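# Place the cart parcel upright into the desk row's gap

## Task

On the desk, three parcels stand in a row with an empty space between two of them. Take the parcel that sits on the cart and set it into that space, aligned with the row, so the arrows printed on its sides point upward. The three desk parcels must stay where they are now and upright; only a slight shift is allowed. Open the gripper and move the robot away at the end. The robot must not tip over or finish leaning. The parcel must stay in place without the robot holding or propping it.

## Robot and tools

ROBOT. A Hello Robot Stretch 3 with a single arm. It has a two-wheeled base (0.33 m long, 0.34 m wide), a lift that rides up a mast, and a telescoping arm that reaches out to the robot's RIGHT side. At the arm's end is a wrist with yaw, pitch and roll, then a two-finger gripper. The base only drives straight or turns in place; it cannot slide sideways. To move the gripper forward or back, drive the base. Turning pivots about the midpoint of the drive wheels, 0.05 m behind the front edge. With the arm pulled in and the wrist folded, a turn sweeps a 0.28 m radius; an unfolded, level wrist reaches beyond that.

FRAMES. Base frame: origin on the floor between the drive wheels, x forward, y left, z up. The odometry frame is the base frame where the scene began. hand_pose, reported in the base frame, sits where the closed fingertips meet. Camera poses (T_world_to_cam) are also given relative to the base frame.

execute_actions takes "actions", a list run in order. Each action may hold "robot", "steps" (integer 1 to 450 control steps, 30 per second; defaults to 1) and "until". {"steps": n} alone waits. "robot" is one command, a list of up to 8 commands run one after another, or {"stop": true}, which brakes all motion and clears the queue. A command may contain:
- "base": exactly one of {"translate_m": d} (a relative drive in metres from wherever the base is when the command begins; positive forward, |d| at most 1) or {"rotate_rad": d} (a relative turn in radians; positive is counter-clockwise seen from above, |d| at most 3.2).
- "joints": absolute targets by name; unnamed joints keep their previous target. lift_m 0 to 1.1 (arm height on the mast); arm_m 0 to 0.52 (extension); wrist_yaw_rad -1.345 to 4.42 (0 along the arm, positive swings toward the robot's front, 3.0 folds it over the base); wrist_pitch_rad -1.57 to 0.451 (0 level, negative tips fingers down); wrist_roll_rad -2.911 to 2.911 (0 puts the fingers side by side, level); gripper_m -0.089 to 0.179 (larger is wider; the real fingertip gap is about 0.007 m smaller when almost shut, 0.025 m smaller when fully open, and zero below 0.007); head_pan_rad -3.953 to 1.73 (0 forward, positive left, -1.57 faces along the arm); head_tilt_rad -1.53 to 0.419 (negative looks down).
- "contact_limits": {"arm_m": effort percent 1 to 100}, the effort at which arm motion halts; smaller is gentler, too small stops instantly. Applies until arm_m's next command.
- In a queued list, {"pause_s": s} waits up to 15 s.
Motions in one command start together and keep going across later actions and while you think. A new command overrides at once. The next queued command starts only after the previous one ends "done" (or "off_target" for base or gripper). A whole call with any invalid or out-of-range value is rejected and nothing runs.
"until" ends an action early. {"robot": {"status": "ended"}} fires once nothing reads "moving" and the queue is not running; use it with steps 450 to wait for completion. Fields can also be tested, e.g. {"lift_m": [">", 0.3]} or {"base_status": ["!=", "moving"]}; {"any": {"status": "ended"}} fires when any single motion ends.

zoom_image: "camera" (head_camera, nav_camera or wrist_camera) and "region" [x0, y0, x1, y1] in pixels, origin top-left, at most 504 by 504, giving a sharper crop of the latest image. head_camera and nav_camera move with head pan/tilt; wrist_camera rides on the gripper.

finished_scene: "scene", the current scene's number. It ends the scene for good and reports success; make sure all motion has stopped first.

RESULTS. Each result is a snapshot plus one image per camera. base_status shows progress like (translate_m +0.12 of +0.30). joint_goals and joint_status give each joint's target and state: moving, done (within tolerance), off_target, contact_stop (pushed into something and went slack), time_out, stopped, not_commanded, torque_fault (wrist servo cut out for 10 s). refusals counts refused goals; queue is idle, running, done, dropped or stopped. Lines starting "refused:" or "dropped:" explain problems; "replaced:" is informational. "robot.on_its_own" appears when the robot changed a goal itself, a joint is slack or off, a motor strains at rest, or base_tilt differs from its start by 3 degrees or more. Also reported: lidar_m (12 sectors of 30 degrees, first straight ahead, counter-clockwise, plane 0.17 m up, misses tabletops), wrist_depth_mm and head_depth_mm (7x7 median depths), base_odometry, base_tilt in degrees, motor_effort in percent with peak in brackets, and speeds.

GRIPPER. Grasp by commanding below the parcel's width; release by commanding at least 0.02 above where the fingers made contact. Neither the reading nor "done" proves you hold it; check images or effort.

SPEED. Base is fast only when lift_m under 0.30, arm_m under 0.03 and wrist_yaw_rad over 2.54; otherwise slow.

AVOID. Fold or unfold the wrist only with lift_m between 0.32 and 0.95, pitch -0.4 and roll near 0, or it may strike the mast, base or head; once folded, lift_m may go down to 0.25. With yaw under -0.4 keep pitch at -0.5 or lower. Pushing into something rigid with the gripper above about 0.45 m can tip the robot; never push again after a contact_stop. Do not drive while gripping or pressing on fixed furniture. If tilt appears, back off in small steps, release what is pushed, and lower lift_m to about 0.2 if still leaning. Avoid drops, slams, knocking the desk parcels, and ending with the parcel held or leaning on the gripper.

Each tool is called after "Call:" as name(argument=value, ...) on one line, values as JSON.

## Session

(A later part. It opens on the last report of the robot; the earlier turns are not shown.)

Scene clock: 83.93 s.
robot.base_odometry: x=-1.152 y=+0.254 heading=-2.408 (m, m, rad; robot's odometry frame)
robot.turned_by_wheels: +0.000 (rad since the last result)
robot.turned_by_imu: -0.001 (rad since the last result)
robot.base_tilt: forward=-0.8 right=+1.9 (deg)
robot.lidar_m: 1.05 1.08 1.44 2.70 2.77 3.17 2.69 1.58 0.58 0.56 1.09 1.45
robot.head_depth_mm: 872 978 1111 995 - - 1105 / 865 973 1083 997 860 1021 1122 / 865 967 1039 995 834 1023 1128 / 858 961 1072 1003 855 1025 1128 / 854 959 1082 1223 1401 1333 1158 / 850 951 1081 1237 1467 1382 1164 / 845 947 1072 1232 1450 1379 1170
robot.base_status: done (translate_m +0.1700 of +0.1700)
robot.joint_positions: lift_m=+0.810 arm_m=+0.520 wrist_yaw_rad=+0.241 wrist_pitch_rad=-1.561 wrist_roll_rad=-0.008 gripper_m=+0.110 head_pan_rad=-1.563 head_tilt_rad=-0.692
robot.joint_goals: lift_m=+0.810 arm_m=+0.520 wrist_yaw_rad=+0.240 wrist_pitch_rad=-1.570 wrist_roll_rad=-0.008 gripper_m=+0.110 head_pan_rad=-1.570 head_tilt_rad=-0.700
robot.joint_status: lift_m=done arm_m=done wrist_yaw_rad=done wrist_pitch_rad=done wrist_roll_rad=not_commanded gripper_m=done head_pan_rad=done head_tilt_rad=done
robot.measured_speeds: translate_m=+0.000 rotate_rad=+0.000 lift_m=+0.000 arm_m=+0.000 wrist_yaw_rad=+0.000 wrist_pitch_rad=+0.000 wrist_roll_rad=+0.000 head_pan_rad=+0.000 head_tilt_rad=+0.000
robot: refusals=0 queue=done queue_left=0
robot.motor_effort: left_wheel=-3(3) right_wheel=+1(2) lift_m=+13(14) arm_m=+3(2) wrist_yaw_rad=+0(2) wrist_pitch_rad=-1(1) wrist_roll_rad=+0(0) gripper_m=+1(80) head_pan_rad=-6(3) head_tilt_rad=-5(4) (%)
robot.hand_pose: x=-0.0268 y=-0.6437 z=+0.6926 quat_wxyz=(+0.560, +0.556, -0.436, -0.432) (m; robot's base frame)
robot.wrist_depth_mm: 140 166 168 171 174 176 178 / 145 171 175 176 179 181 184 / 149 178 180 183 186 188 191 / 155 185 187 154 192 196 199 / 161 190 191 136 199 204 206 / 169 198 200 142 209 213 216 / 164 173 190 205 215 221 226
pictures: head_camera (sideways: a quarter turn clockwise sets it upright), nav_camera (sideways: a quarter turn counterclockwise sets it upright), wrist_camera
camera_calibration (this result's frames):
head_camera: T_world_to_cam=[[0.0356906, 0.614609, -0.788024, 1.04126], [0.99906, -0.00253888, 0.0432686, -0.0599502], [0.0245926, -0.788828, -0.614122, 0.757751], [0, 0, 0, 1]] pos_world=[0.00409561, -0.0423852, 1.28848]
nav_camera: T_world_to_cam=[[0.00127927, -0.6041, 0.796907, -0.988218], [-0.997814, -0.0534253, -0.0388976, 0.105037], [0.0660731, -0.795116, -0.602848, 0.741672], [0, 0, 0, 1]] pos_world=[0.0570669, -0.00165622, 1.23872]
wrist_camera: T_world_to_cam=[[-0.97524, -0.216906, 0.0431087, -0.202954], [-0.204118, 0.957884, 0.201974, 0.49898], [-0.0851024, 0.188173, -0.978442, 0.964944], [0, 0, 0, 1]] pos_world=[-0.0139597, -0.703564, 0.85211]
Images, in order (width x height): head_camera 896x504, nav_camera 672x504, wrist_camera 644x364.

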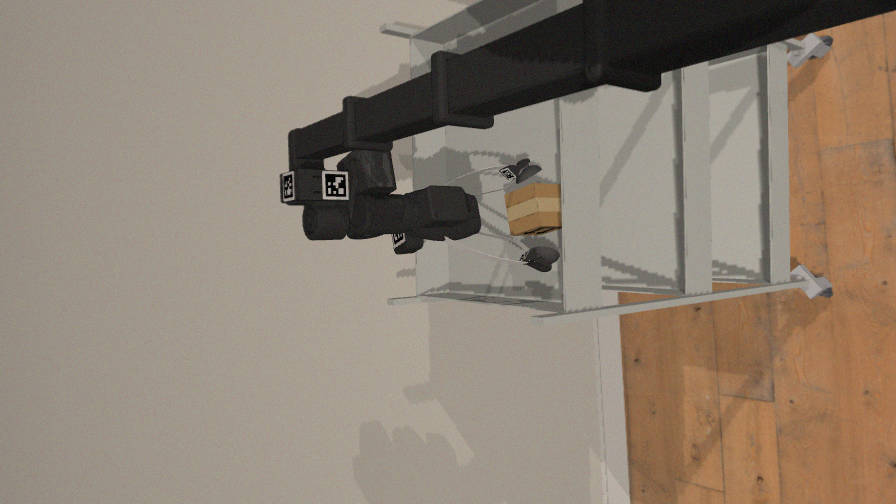

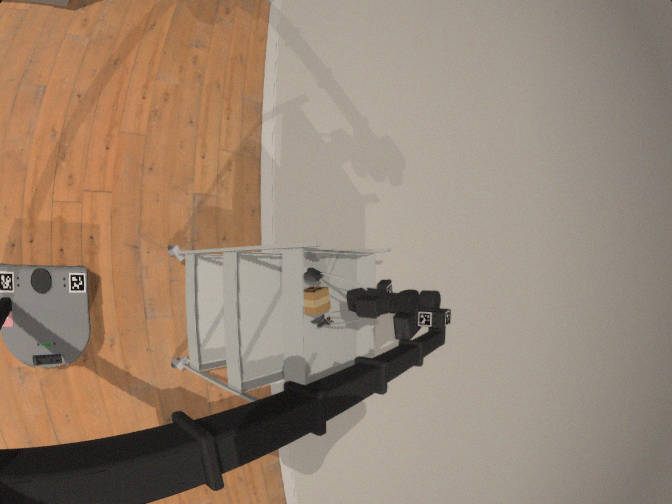

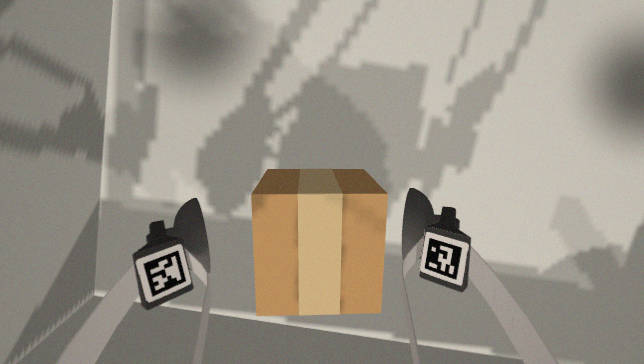

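Call:
execute_actions(actions=[{"robot": [{"joints": {"gripper_m": 0.02}}, {"joints": {"lift_m": 1.0}}, {"joints": {"arm_m": 0.0, "wrist_pitch_rad": 0.0, "wrist_yaw_rad": 0.0}}, {"base": {"rotate_rad": -0.42}}, {"base": {"translate_m": -1.0}}, {"base": {"translate_m": -1.0}}, {"base": {"translate_m": -0.26}}, {"base": {"rotate_rad": -1.08}}], "steps": 450, "until": {"robot": {"status": "ended"}}}, {"steps": 450, "until": {"robot": {"status": "ended"}}}, {"steps": 450, "until": {"robot": {"status": "ended"}}}])

Scene clock: 130.07 s.
robot.base_odometry: x=+0.998 y=+0.950 heading=+2.375 (m, m, rad; robot's odometry frame)
robot.turned_by_wheels: -1.500 (rad since the last result)
robot.turned_by_imu: -1.489 (rad since the last result)
robot.base_tilt: forward=-0.8 right=+1.8 (deg)
robot.lidar_m: 2.06 2.17 2.26 3.05 2.34 1.68 1.38 1.00 1.11 1.08 0.74 1.56
robot.head_depth_mm: 868 972 1083 - - - 1074 / 868 972 1084 - - - 1080 / 869 973 1047 - - - 1087 / 870 976 1066 949 717 604 549 / 871 978 1111 953 742 609 551 / 870 979 1111 960 746 610 1090 / 875 982 1114 968 750 612 1061
robot.base_status: done (rotate_rad -1.0798 of -1.0800)
robot.joint_positions: lift_m=+1.000 arm_m=+0.002 wrist_yaw_rad=+0.001 wrist_pitch_rad=-0.030 wrist_roll_rad=-0.008 gripper_m=+0.021 head_pan_rad=-1.563 head_tilt_rad=-0.692
robot.joint_goals: lift_m=+1.000 arm_m=+0.000 wrist_yaw_rad=+0.000 wrist_pitch_rad=+0.000 wrist_roll_rad=-0.008 gripper_m=+0.020 head_pan_rad=-1.570 head_tilt_rad=-0.700
robot.joint_status: lift_m=done arm_m=done wrist_yaw_rad=done wrist_pitch_rad=done wrist_roll_rad=not_commanded gripper_m=done head_pan_rad=done head_tilt_rad=done
robot.measured_speeds: translate_m=+0.000 rotate_rad=+0.000 lift_m=+0.000 arm_m=+0.000 wrist_yaw_rad=+0.000 wrist_pitch_rad=+0.000 wrist_roll_rad=+0.000 head_pan_rad=+0.000 head_tilt_rad=+0.000
robot: refusals=0 queue=done queue_left=0
robot.motor_effort: left_wheel=+3(8) right_wheel=-3(8) lift_m=+24(27) arm_m=-4(4) wrist_yaw_rad=-1(0) wrist_pitch_rad=+9(8) wrist_roll_rad=+0(0) gripper_m=-14(91) head_pan_rad=-4(5) head_tilt_rad=-5(5) (%)
robot.hand_pose: x=-0.0213 y=-0.4021 z=+1.1065 quat_wxyz=(+0.710, +0.011, -0.704, -0.011) (m; robot's base frame)
robot.wrist_depth_mm: 710 724 723 757 740 781 756 / 760 765 755 784 772 787 803 / 780 777 784 807 802 845 835 / 810 822 838 156 837 840 856 / 857 886 132 133 915 878 930 / 872 763 138 138 705 740 731 / 627 619 595 568 599 575 568
pictures: head_camera (sideways: a quarter turn clockwise sets it upright), nav_camera (sideways: a quarter turn counterclockwise sets it upright), wrist_camera
camera_calibration (this result's frames):
head_camera: T_world_to_cam=[[0.0356906, 0.614609, -0.788024, 1.04126], [0.99906, -0.00253876, 0.0432686, -0.0599502], [0.0245927, -0.788828, -0.614122, 0.757751], [0, 0, 0, 1]] pos_world=[0.00409562, -0.0423852, 1.28848]
nav_camera: T_world_to_cam=[[0.00127935, -0.6041, 0.796907, -0.988218], [-0.997814, -0.0534254, -0.0388976, 0.105037], [0.0660732, -0.795115, -0.602848, 0.741672], [0, 0, 0, 1]] pos_world=[0.0570669, -0.00165621, 1.23872]
wrist_camera: T_world_to_cam=[[-0.998892, 0.0425765, -0.0200416, 0.0106767], [0.0297257, 0.240738, -0.970135, 1.19872], [-0.0364801, -0.969656, -0.241737, 0.0452606], [0, 0, 0, 1]] pos_world=[-0.0233168, -0.245144, 1.17407]
Images, in order (width x height): head_camera 896x504, nav_camera 672x504, wrist_camera 644x364.

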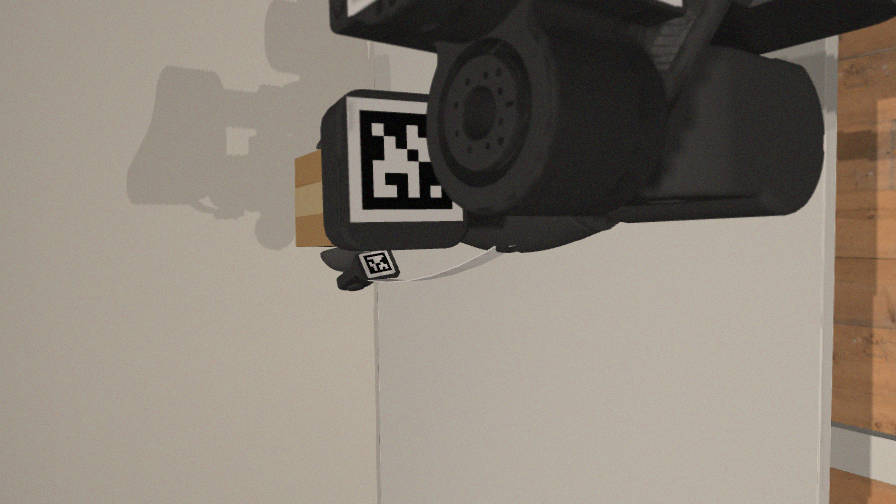

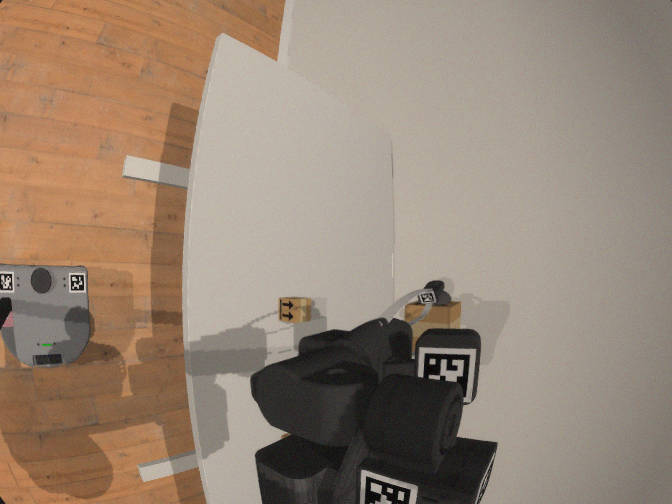

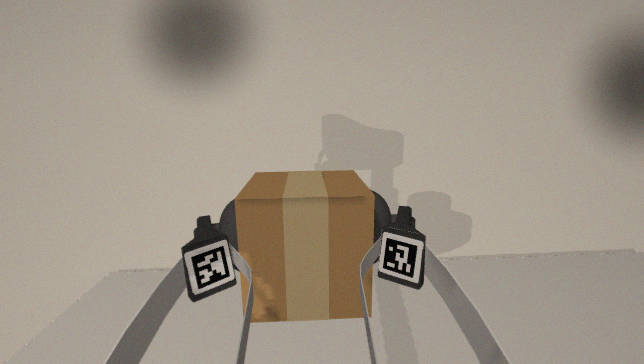

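Call:
execute_actions(actions=[{"robot": {"base": {"translate_m": -0.15}, "joints": {"lift_m": 0.72}}, "steps": 300, "until": {"robot": {"status": "ended"}}}])

Scene clock: 137.40 s.
robot.base_odometry: x=+1.106 y=+0.846 heading=+2.375 (m, m, rad; robot's odometry frame)
robot.turned_by_wheels: +0.000 (rad since the last result)
robot.turned_by_imu: -0.002 (rad since the last result)
robot.base_tilt: forward=-0.8 right=+1.8 (deg)
robot.lidar_m: 2.21 2.33 2.48 3.06 2.13 1.52 1.23 0.88 0.93 1.08 0.82 1.55
robot.head_depth_mm: 866 969 1096 926 684 598 525 / 866 970 1103 935 683 601 531 / 868 970 1101 941 738 589 - / 869 973 1104 946 742 598 550 / 872 974 1103 957 698 608 550 / 871 976 1107 960 746 611 552 / 872 977 1110 966 750 613 555
robot.base_status: done (translate_m -0.1500 of -0.1500)
robot.joint_positions: lift_m=+0.720 arm_m=+0.002 wrist_yaw_rad=+0.001 wrist_pitch_rad=-0.030 wrist_roll_rad=-0.008 gripper_m=+0.021 head_pan_rad=-1.563 head_tilt_rad=-0.692
robot.joint_goals: lift_m=+0.720 arm_m=+0.000 wrist_yaw_rad=+0.000 wrist_pitch_rad=+0.000 wrist_roll_rad=-0.008 gripper_m=+0.020 head_pan_rad=-1.570 head_tilt_rad=-0.700
robot.joint_status: lift_m=done arm_m=done wrist_yaw_rad=done wrist_pitch_rad=done wrist_roll_rad=not_commanded gripper_m=done head_pan_rad=done head_tilt_rad=done
robot.measured_speeds: translate_m=+0.000 rotate_rad=+0.000 lift_m=+0.000 arm_m=+0.000 wrist_yaw_rad=+0.000 wrist_pitch_rad=+0.000 wrist_roll_rad=+0.000 head_pan_rad=+0.000 head_tilt_rad=+0.000
robot: refusals=0 queue=done queue_left=0
robot.motor_effort: left_wheel=+3(6) right_wheel=-3(7) lift_m=+13(24) arm_m=-4(4) wrist_yaw_rad=+0(0) wrist_pitch_rad=+9(9) wrist_roll_rad=+0(0) gripper_m=-14(14) head_pan_rad=-5(4) head_tilt_rad=-4(5) (%)
robot.hand_pose: x=-0.0213 y=-0.4021 z=+0.8273 quat_wxyz=(+0.710, +0.011, -0.704, -0.010) (m; robot's base frame)
robot.wrist_depth_mm: 717 723 729 728 727 756 762 / 759 761 767 768 775 786 795 / 782 797 792 805 803 822 824 / 711 691 671 156 634 606 589 / 431 425 133 133 270 295 380 / 308 272 138 139 274 272 274 / 239 237 235 222 230 222 223
pictures: head_camera (sideways: a quarter turn clockwise sets it upright), nav_camera (sideways: a quarter turn counterclockwise sets it upright), wrist_camera
camera_calibration (this result's frames):
head_camera: T_world_to_cam=[[0.0356906, 0.614609, -0.788024, 1.04126], [0.99906, -0.00253876, 0.0432686, -0.0599502], [0.0245927, -0.788828, -0.614122, 0.757751], [0, 0, 0, 1]] pos_world=[0.00409562, -0.0423852, 1.28848]
nav_camera: T_world_to_cam=[[0.00127934, -0.6041, 0.796907, -0.988218], [-0.997814, -0.0534254, -0.0388976, 0.105037], [0.0660732, -0.795116, -0.602848, 0.741672], [0, 0, 0, 1]] pos_world=[0.0570669, -0.00165621, 1.23872]
wrist_camera: T_world_to_cam=[[-0.998892, 0.0425642, -0.0200672, 0.00509839], [0.029726, 0.240161, -0.970278, 0.927754], [-0.0364797, -0.969799, -0.241161, -0.022781], [0, 0, 0, 1]] pos_world=[-0.0233167, -0.245121, 0.894788]
Images, in order (width x height): head_camera 896x504, nav_camera 672x504, wrist_camera 644x364.

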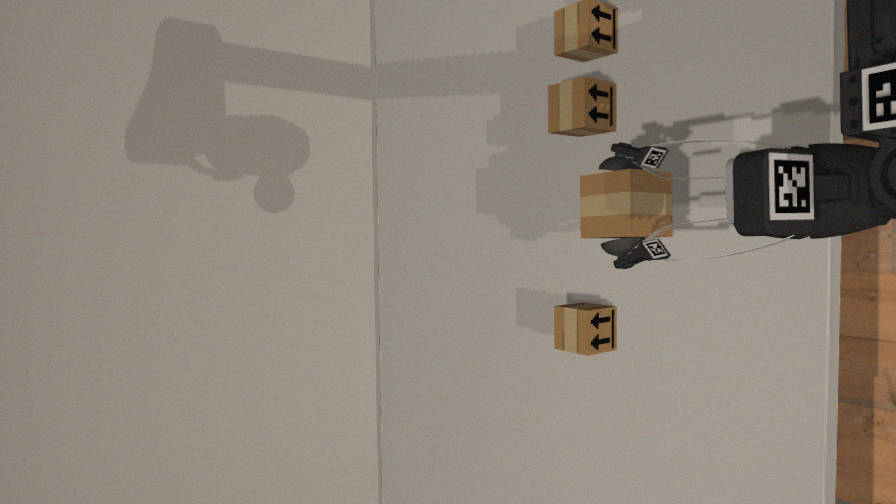

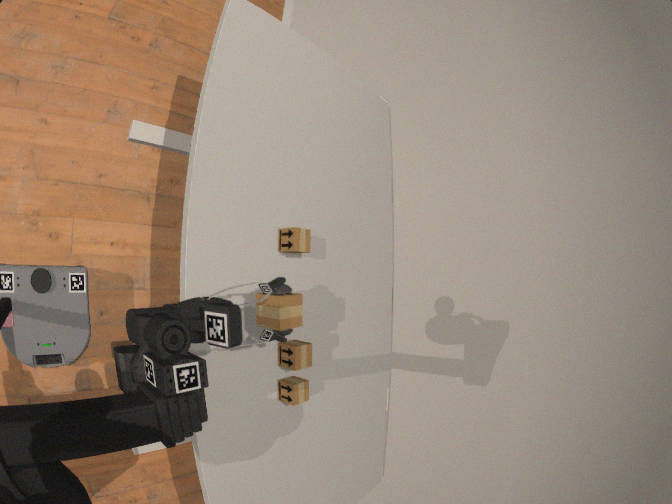

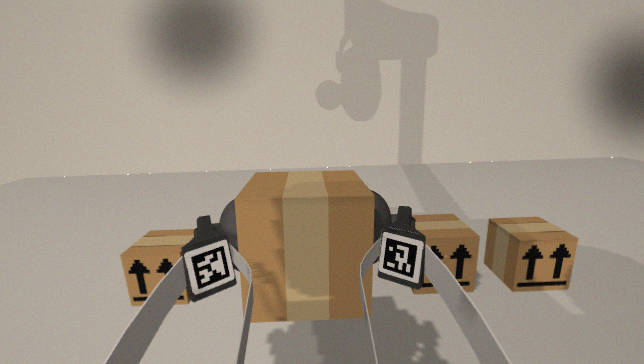

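Call:
execute_actions(actions=[{"robot": [{"joints": {"arm_m": 0.138}}, {"joints": {"lift_m": 0.62}}], "steps": 300, "until": {"robot": {"status": "ended"}}}, {"robot": [{"joints": {"gripper_m": 0.1, "lift_m": 0.66}}, {"joints": {"arm_m": 0.0}}, {"joints": {"lift_m": 0.8}}], "steps": 300, "until": {"robot": {"status": "ended"}}}])

Scene clock: 150.77 s.
robot.base_odometry: x=+1.106 y=+0.846 heading=+2.375 (m, m, rad; robot's odometry frame)
robot.turned_by_wheels: +0.000 (rad since the last result)
robot.turned_by_imu: -0.002 (rad since the last result)
robot.base_tilt: forward=-0.8 right=+1.8 (deg)
robot.lidar_m: 2.21 2.33 2.48 3.05 2.13 1.52 1.23 0.88 0.93 1.07 0.82 1.55
robot.head_depth_mm: 865 971 1098 926 682 597 - / 868 968 1098 932 682 600 - / 867 971 1101 938 705 - - / 869 974 1103 945 696 606 814 / 870 978 1106 948 698 609 551 / 871 976 1114 958 746 611 551 / 872 975 1108 964 750 613 554
robot.base_status: done (translate_m -0.1500 of -0.1500)
robot.joint_positions: lift_m=+0.800 arm_m=+0.002 wrist_yaw_rad=+0.000 wrist_pitch_rad=-0.022 wrist_roll_rad=-0.008 gripper_m=+0.100 head_pan_rad=-1.564 head_tilt_rad=-0.694
robot.joint_goals: lift_m=+0.800 arm_m=+0.000 wrist_yaw_rad=+0.000 wrist_pitch_rad=+0.000 wrist_roll_rad=-0.008 gripper_m=+0.100 head_pan_rad=-1.570 head_tilt_rad=-0.700
robot.joint_status: lift_m=done arm_m=done wrist_yaw_rad=done wrist_pitch_rad=done wrist_roll_rad=not_commanded gripper_m=done head_pan_rad=done head_tilt_rad=done
robot.measured_speeds: translate_m=+0.000 rotate_rad=+0.000 lift_m=+0.000 arm_m=+0.000 wrist_yaw_rad=+0.000 wrist_pitch_rad=+0.000 wrist_roll_rad=+0.000 head_pan_rad=+0.000 head_tilt_rad=+0.000
robot: refusals=0 queue=done queue_left=0
robot.motor_effort: left_wheel=+1(12) right_wheel=-1(9) lift_m=+24(26) arm_m=-4(5) wrist_yaw_rad=+1(2) wrist_pitch_rad=+7(16) wrist_roll_rad=+0(2) gripper_m=+1(85) head_pan_rad=-3(5) head_tilt_rad=-3(4) (%)
robot.hand_pose: x=-0.0213 y=-0.4024 z=+0.9086 quat_wxyz=(+0.710, +0.008, -0.704, -0.008) (m; robot's base frame)
robot.wrist_depth_mm: 723 735 736 740 767 742 775 / 740 751 767 776 778 773 798 / 804 805 787 811 809 853 835 / 830 820 809 822 819 850 851 / 637 620 610 599 621 578 564 / 452 445 440 415 394 419 413 / 352 292 328 299 293 292 325
pictures: head_camera (sideways: a quarter turn clockwise sets it upright), nav_camera (sideways: a quarter turn counterclockwise sets it upright), wrist_camera
replaced: robot.lift_m: its motion had ended contact_stop
camera_calibration (this result's frames):
head_camera: T_world_to_cam=[[0.035869, 0.616102, -0.786849, 1.03973], [0.99906, -0.00292889, 0.0432495, -0.0599252], [0.0243415, -0.787661, -0.615628, 0.759711], [0, 0, 0, 1]] pos_world=[0.00408239, -0.0423589, 1.2884]
nav_camera: T_world_to_cam=[[0.00110423, -0.605622, 0.795752, -0.986711], [-0.997831, -0.0530439, -0.0389854, 0.105151], [0.0658202, -0.793983, -0.604366, 0.743649], [0, 0, 0, 1]] pos_world=[0.0570656, -0.00155124, 1.23871]
wrist_camera: T_world_to_cam=[[-0.998881, 0.0425677, -0.0205998, 0.00718675], [0.0299741, 0.232974, -0.972021, 1.00535], [-0.0365775, -0.971551, -0.23399, -0.010635], [0, 0, 0, 1]] pos_world=[-0.0233449, -0.24486, 0.974884]
Images, in order (width x height): head_camera 896x504, nav_camera 672x504, wrist_camera 644x364.

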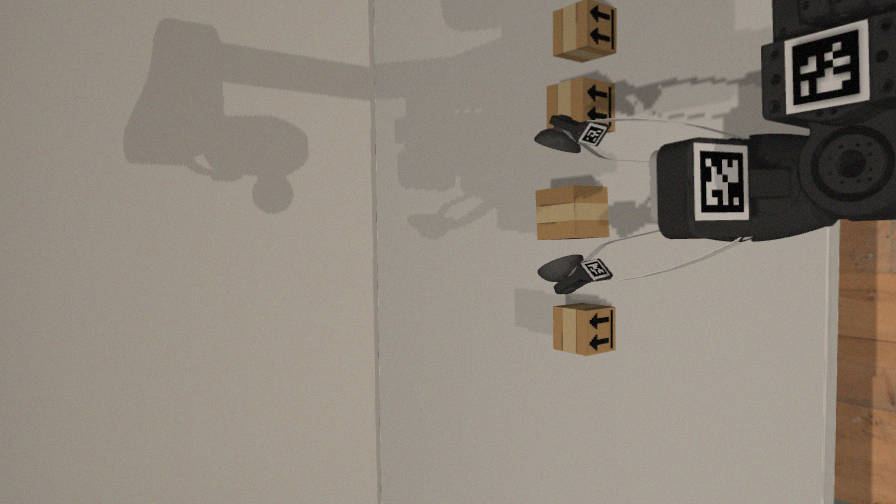

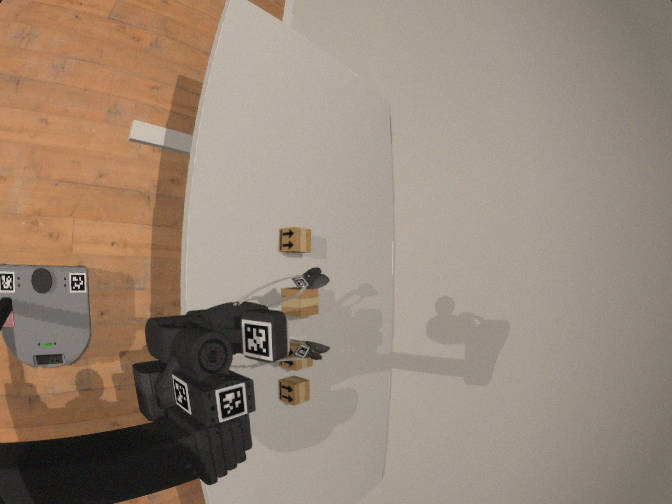

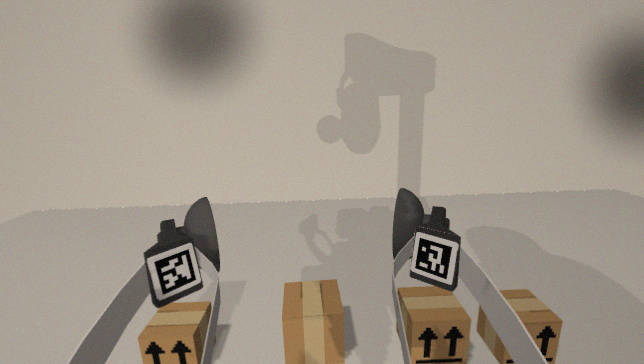

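The parcel is in the gap and the gripper is clear of it.

Call:
finished_scene(scene=2)

The scene is finished: the task was done.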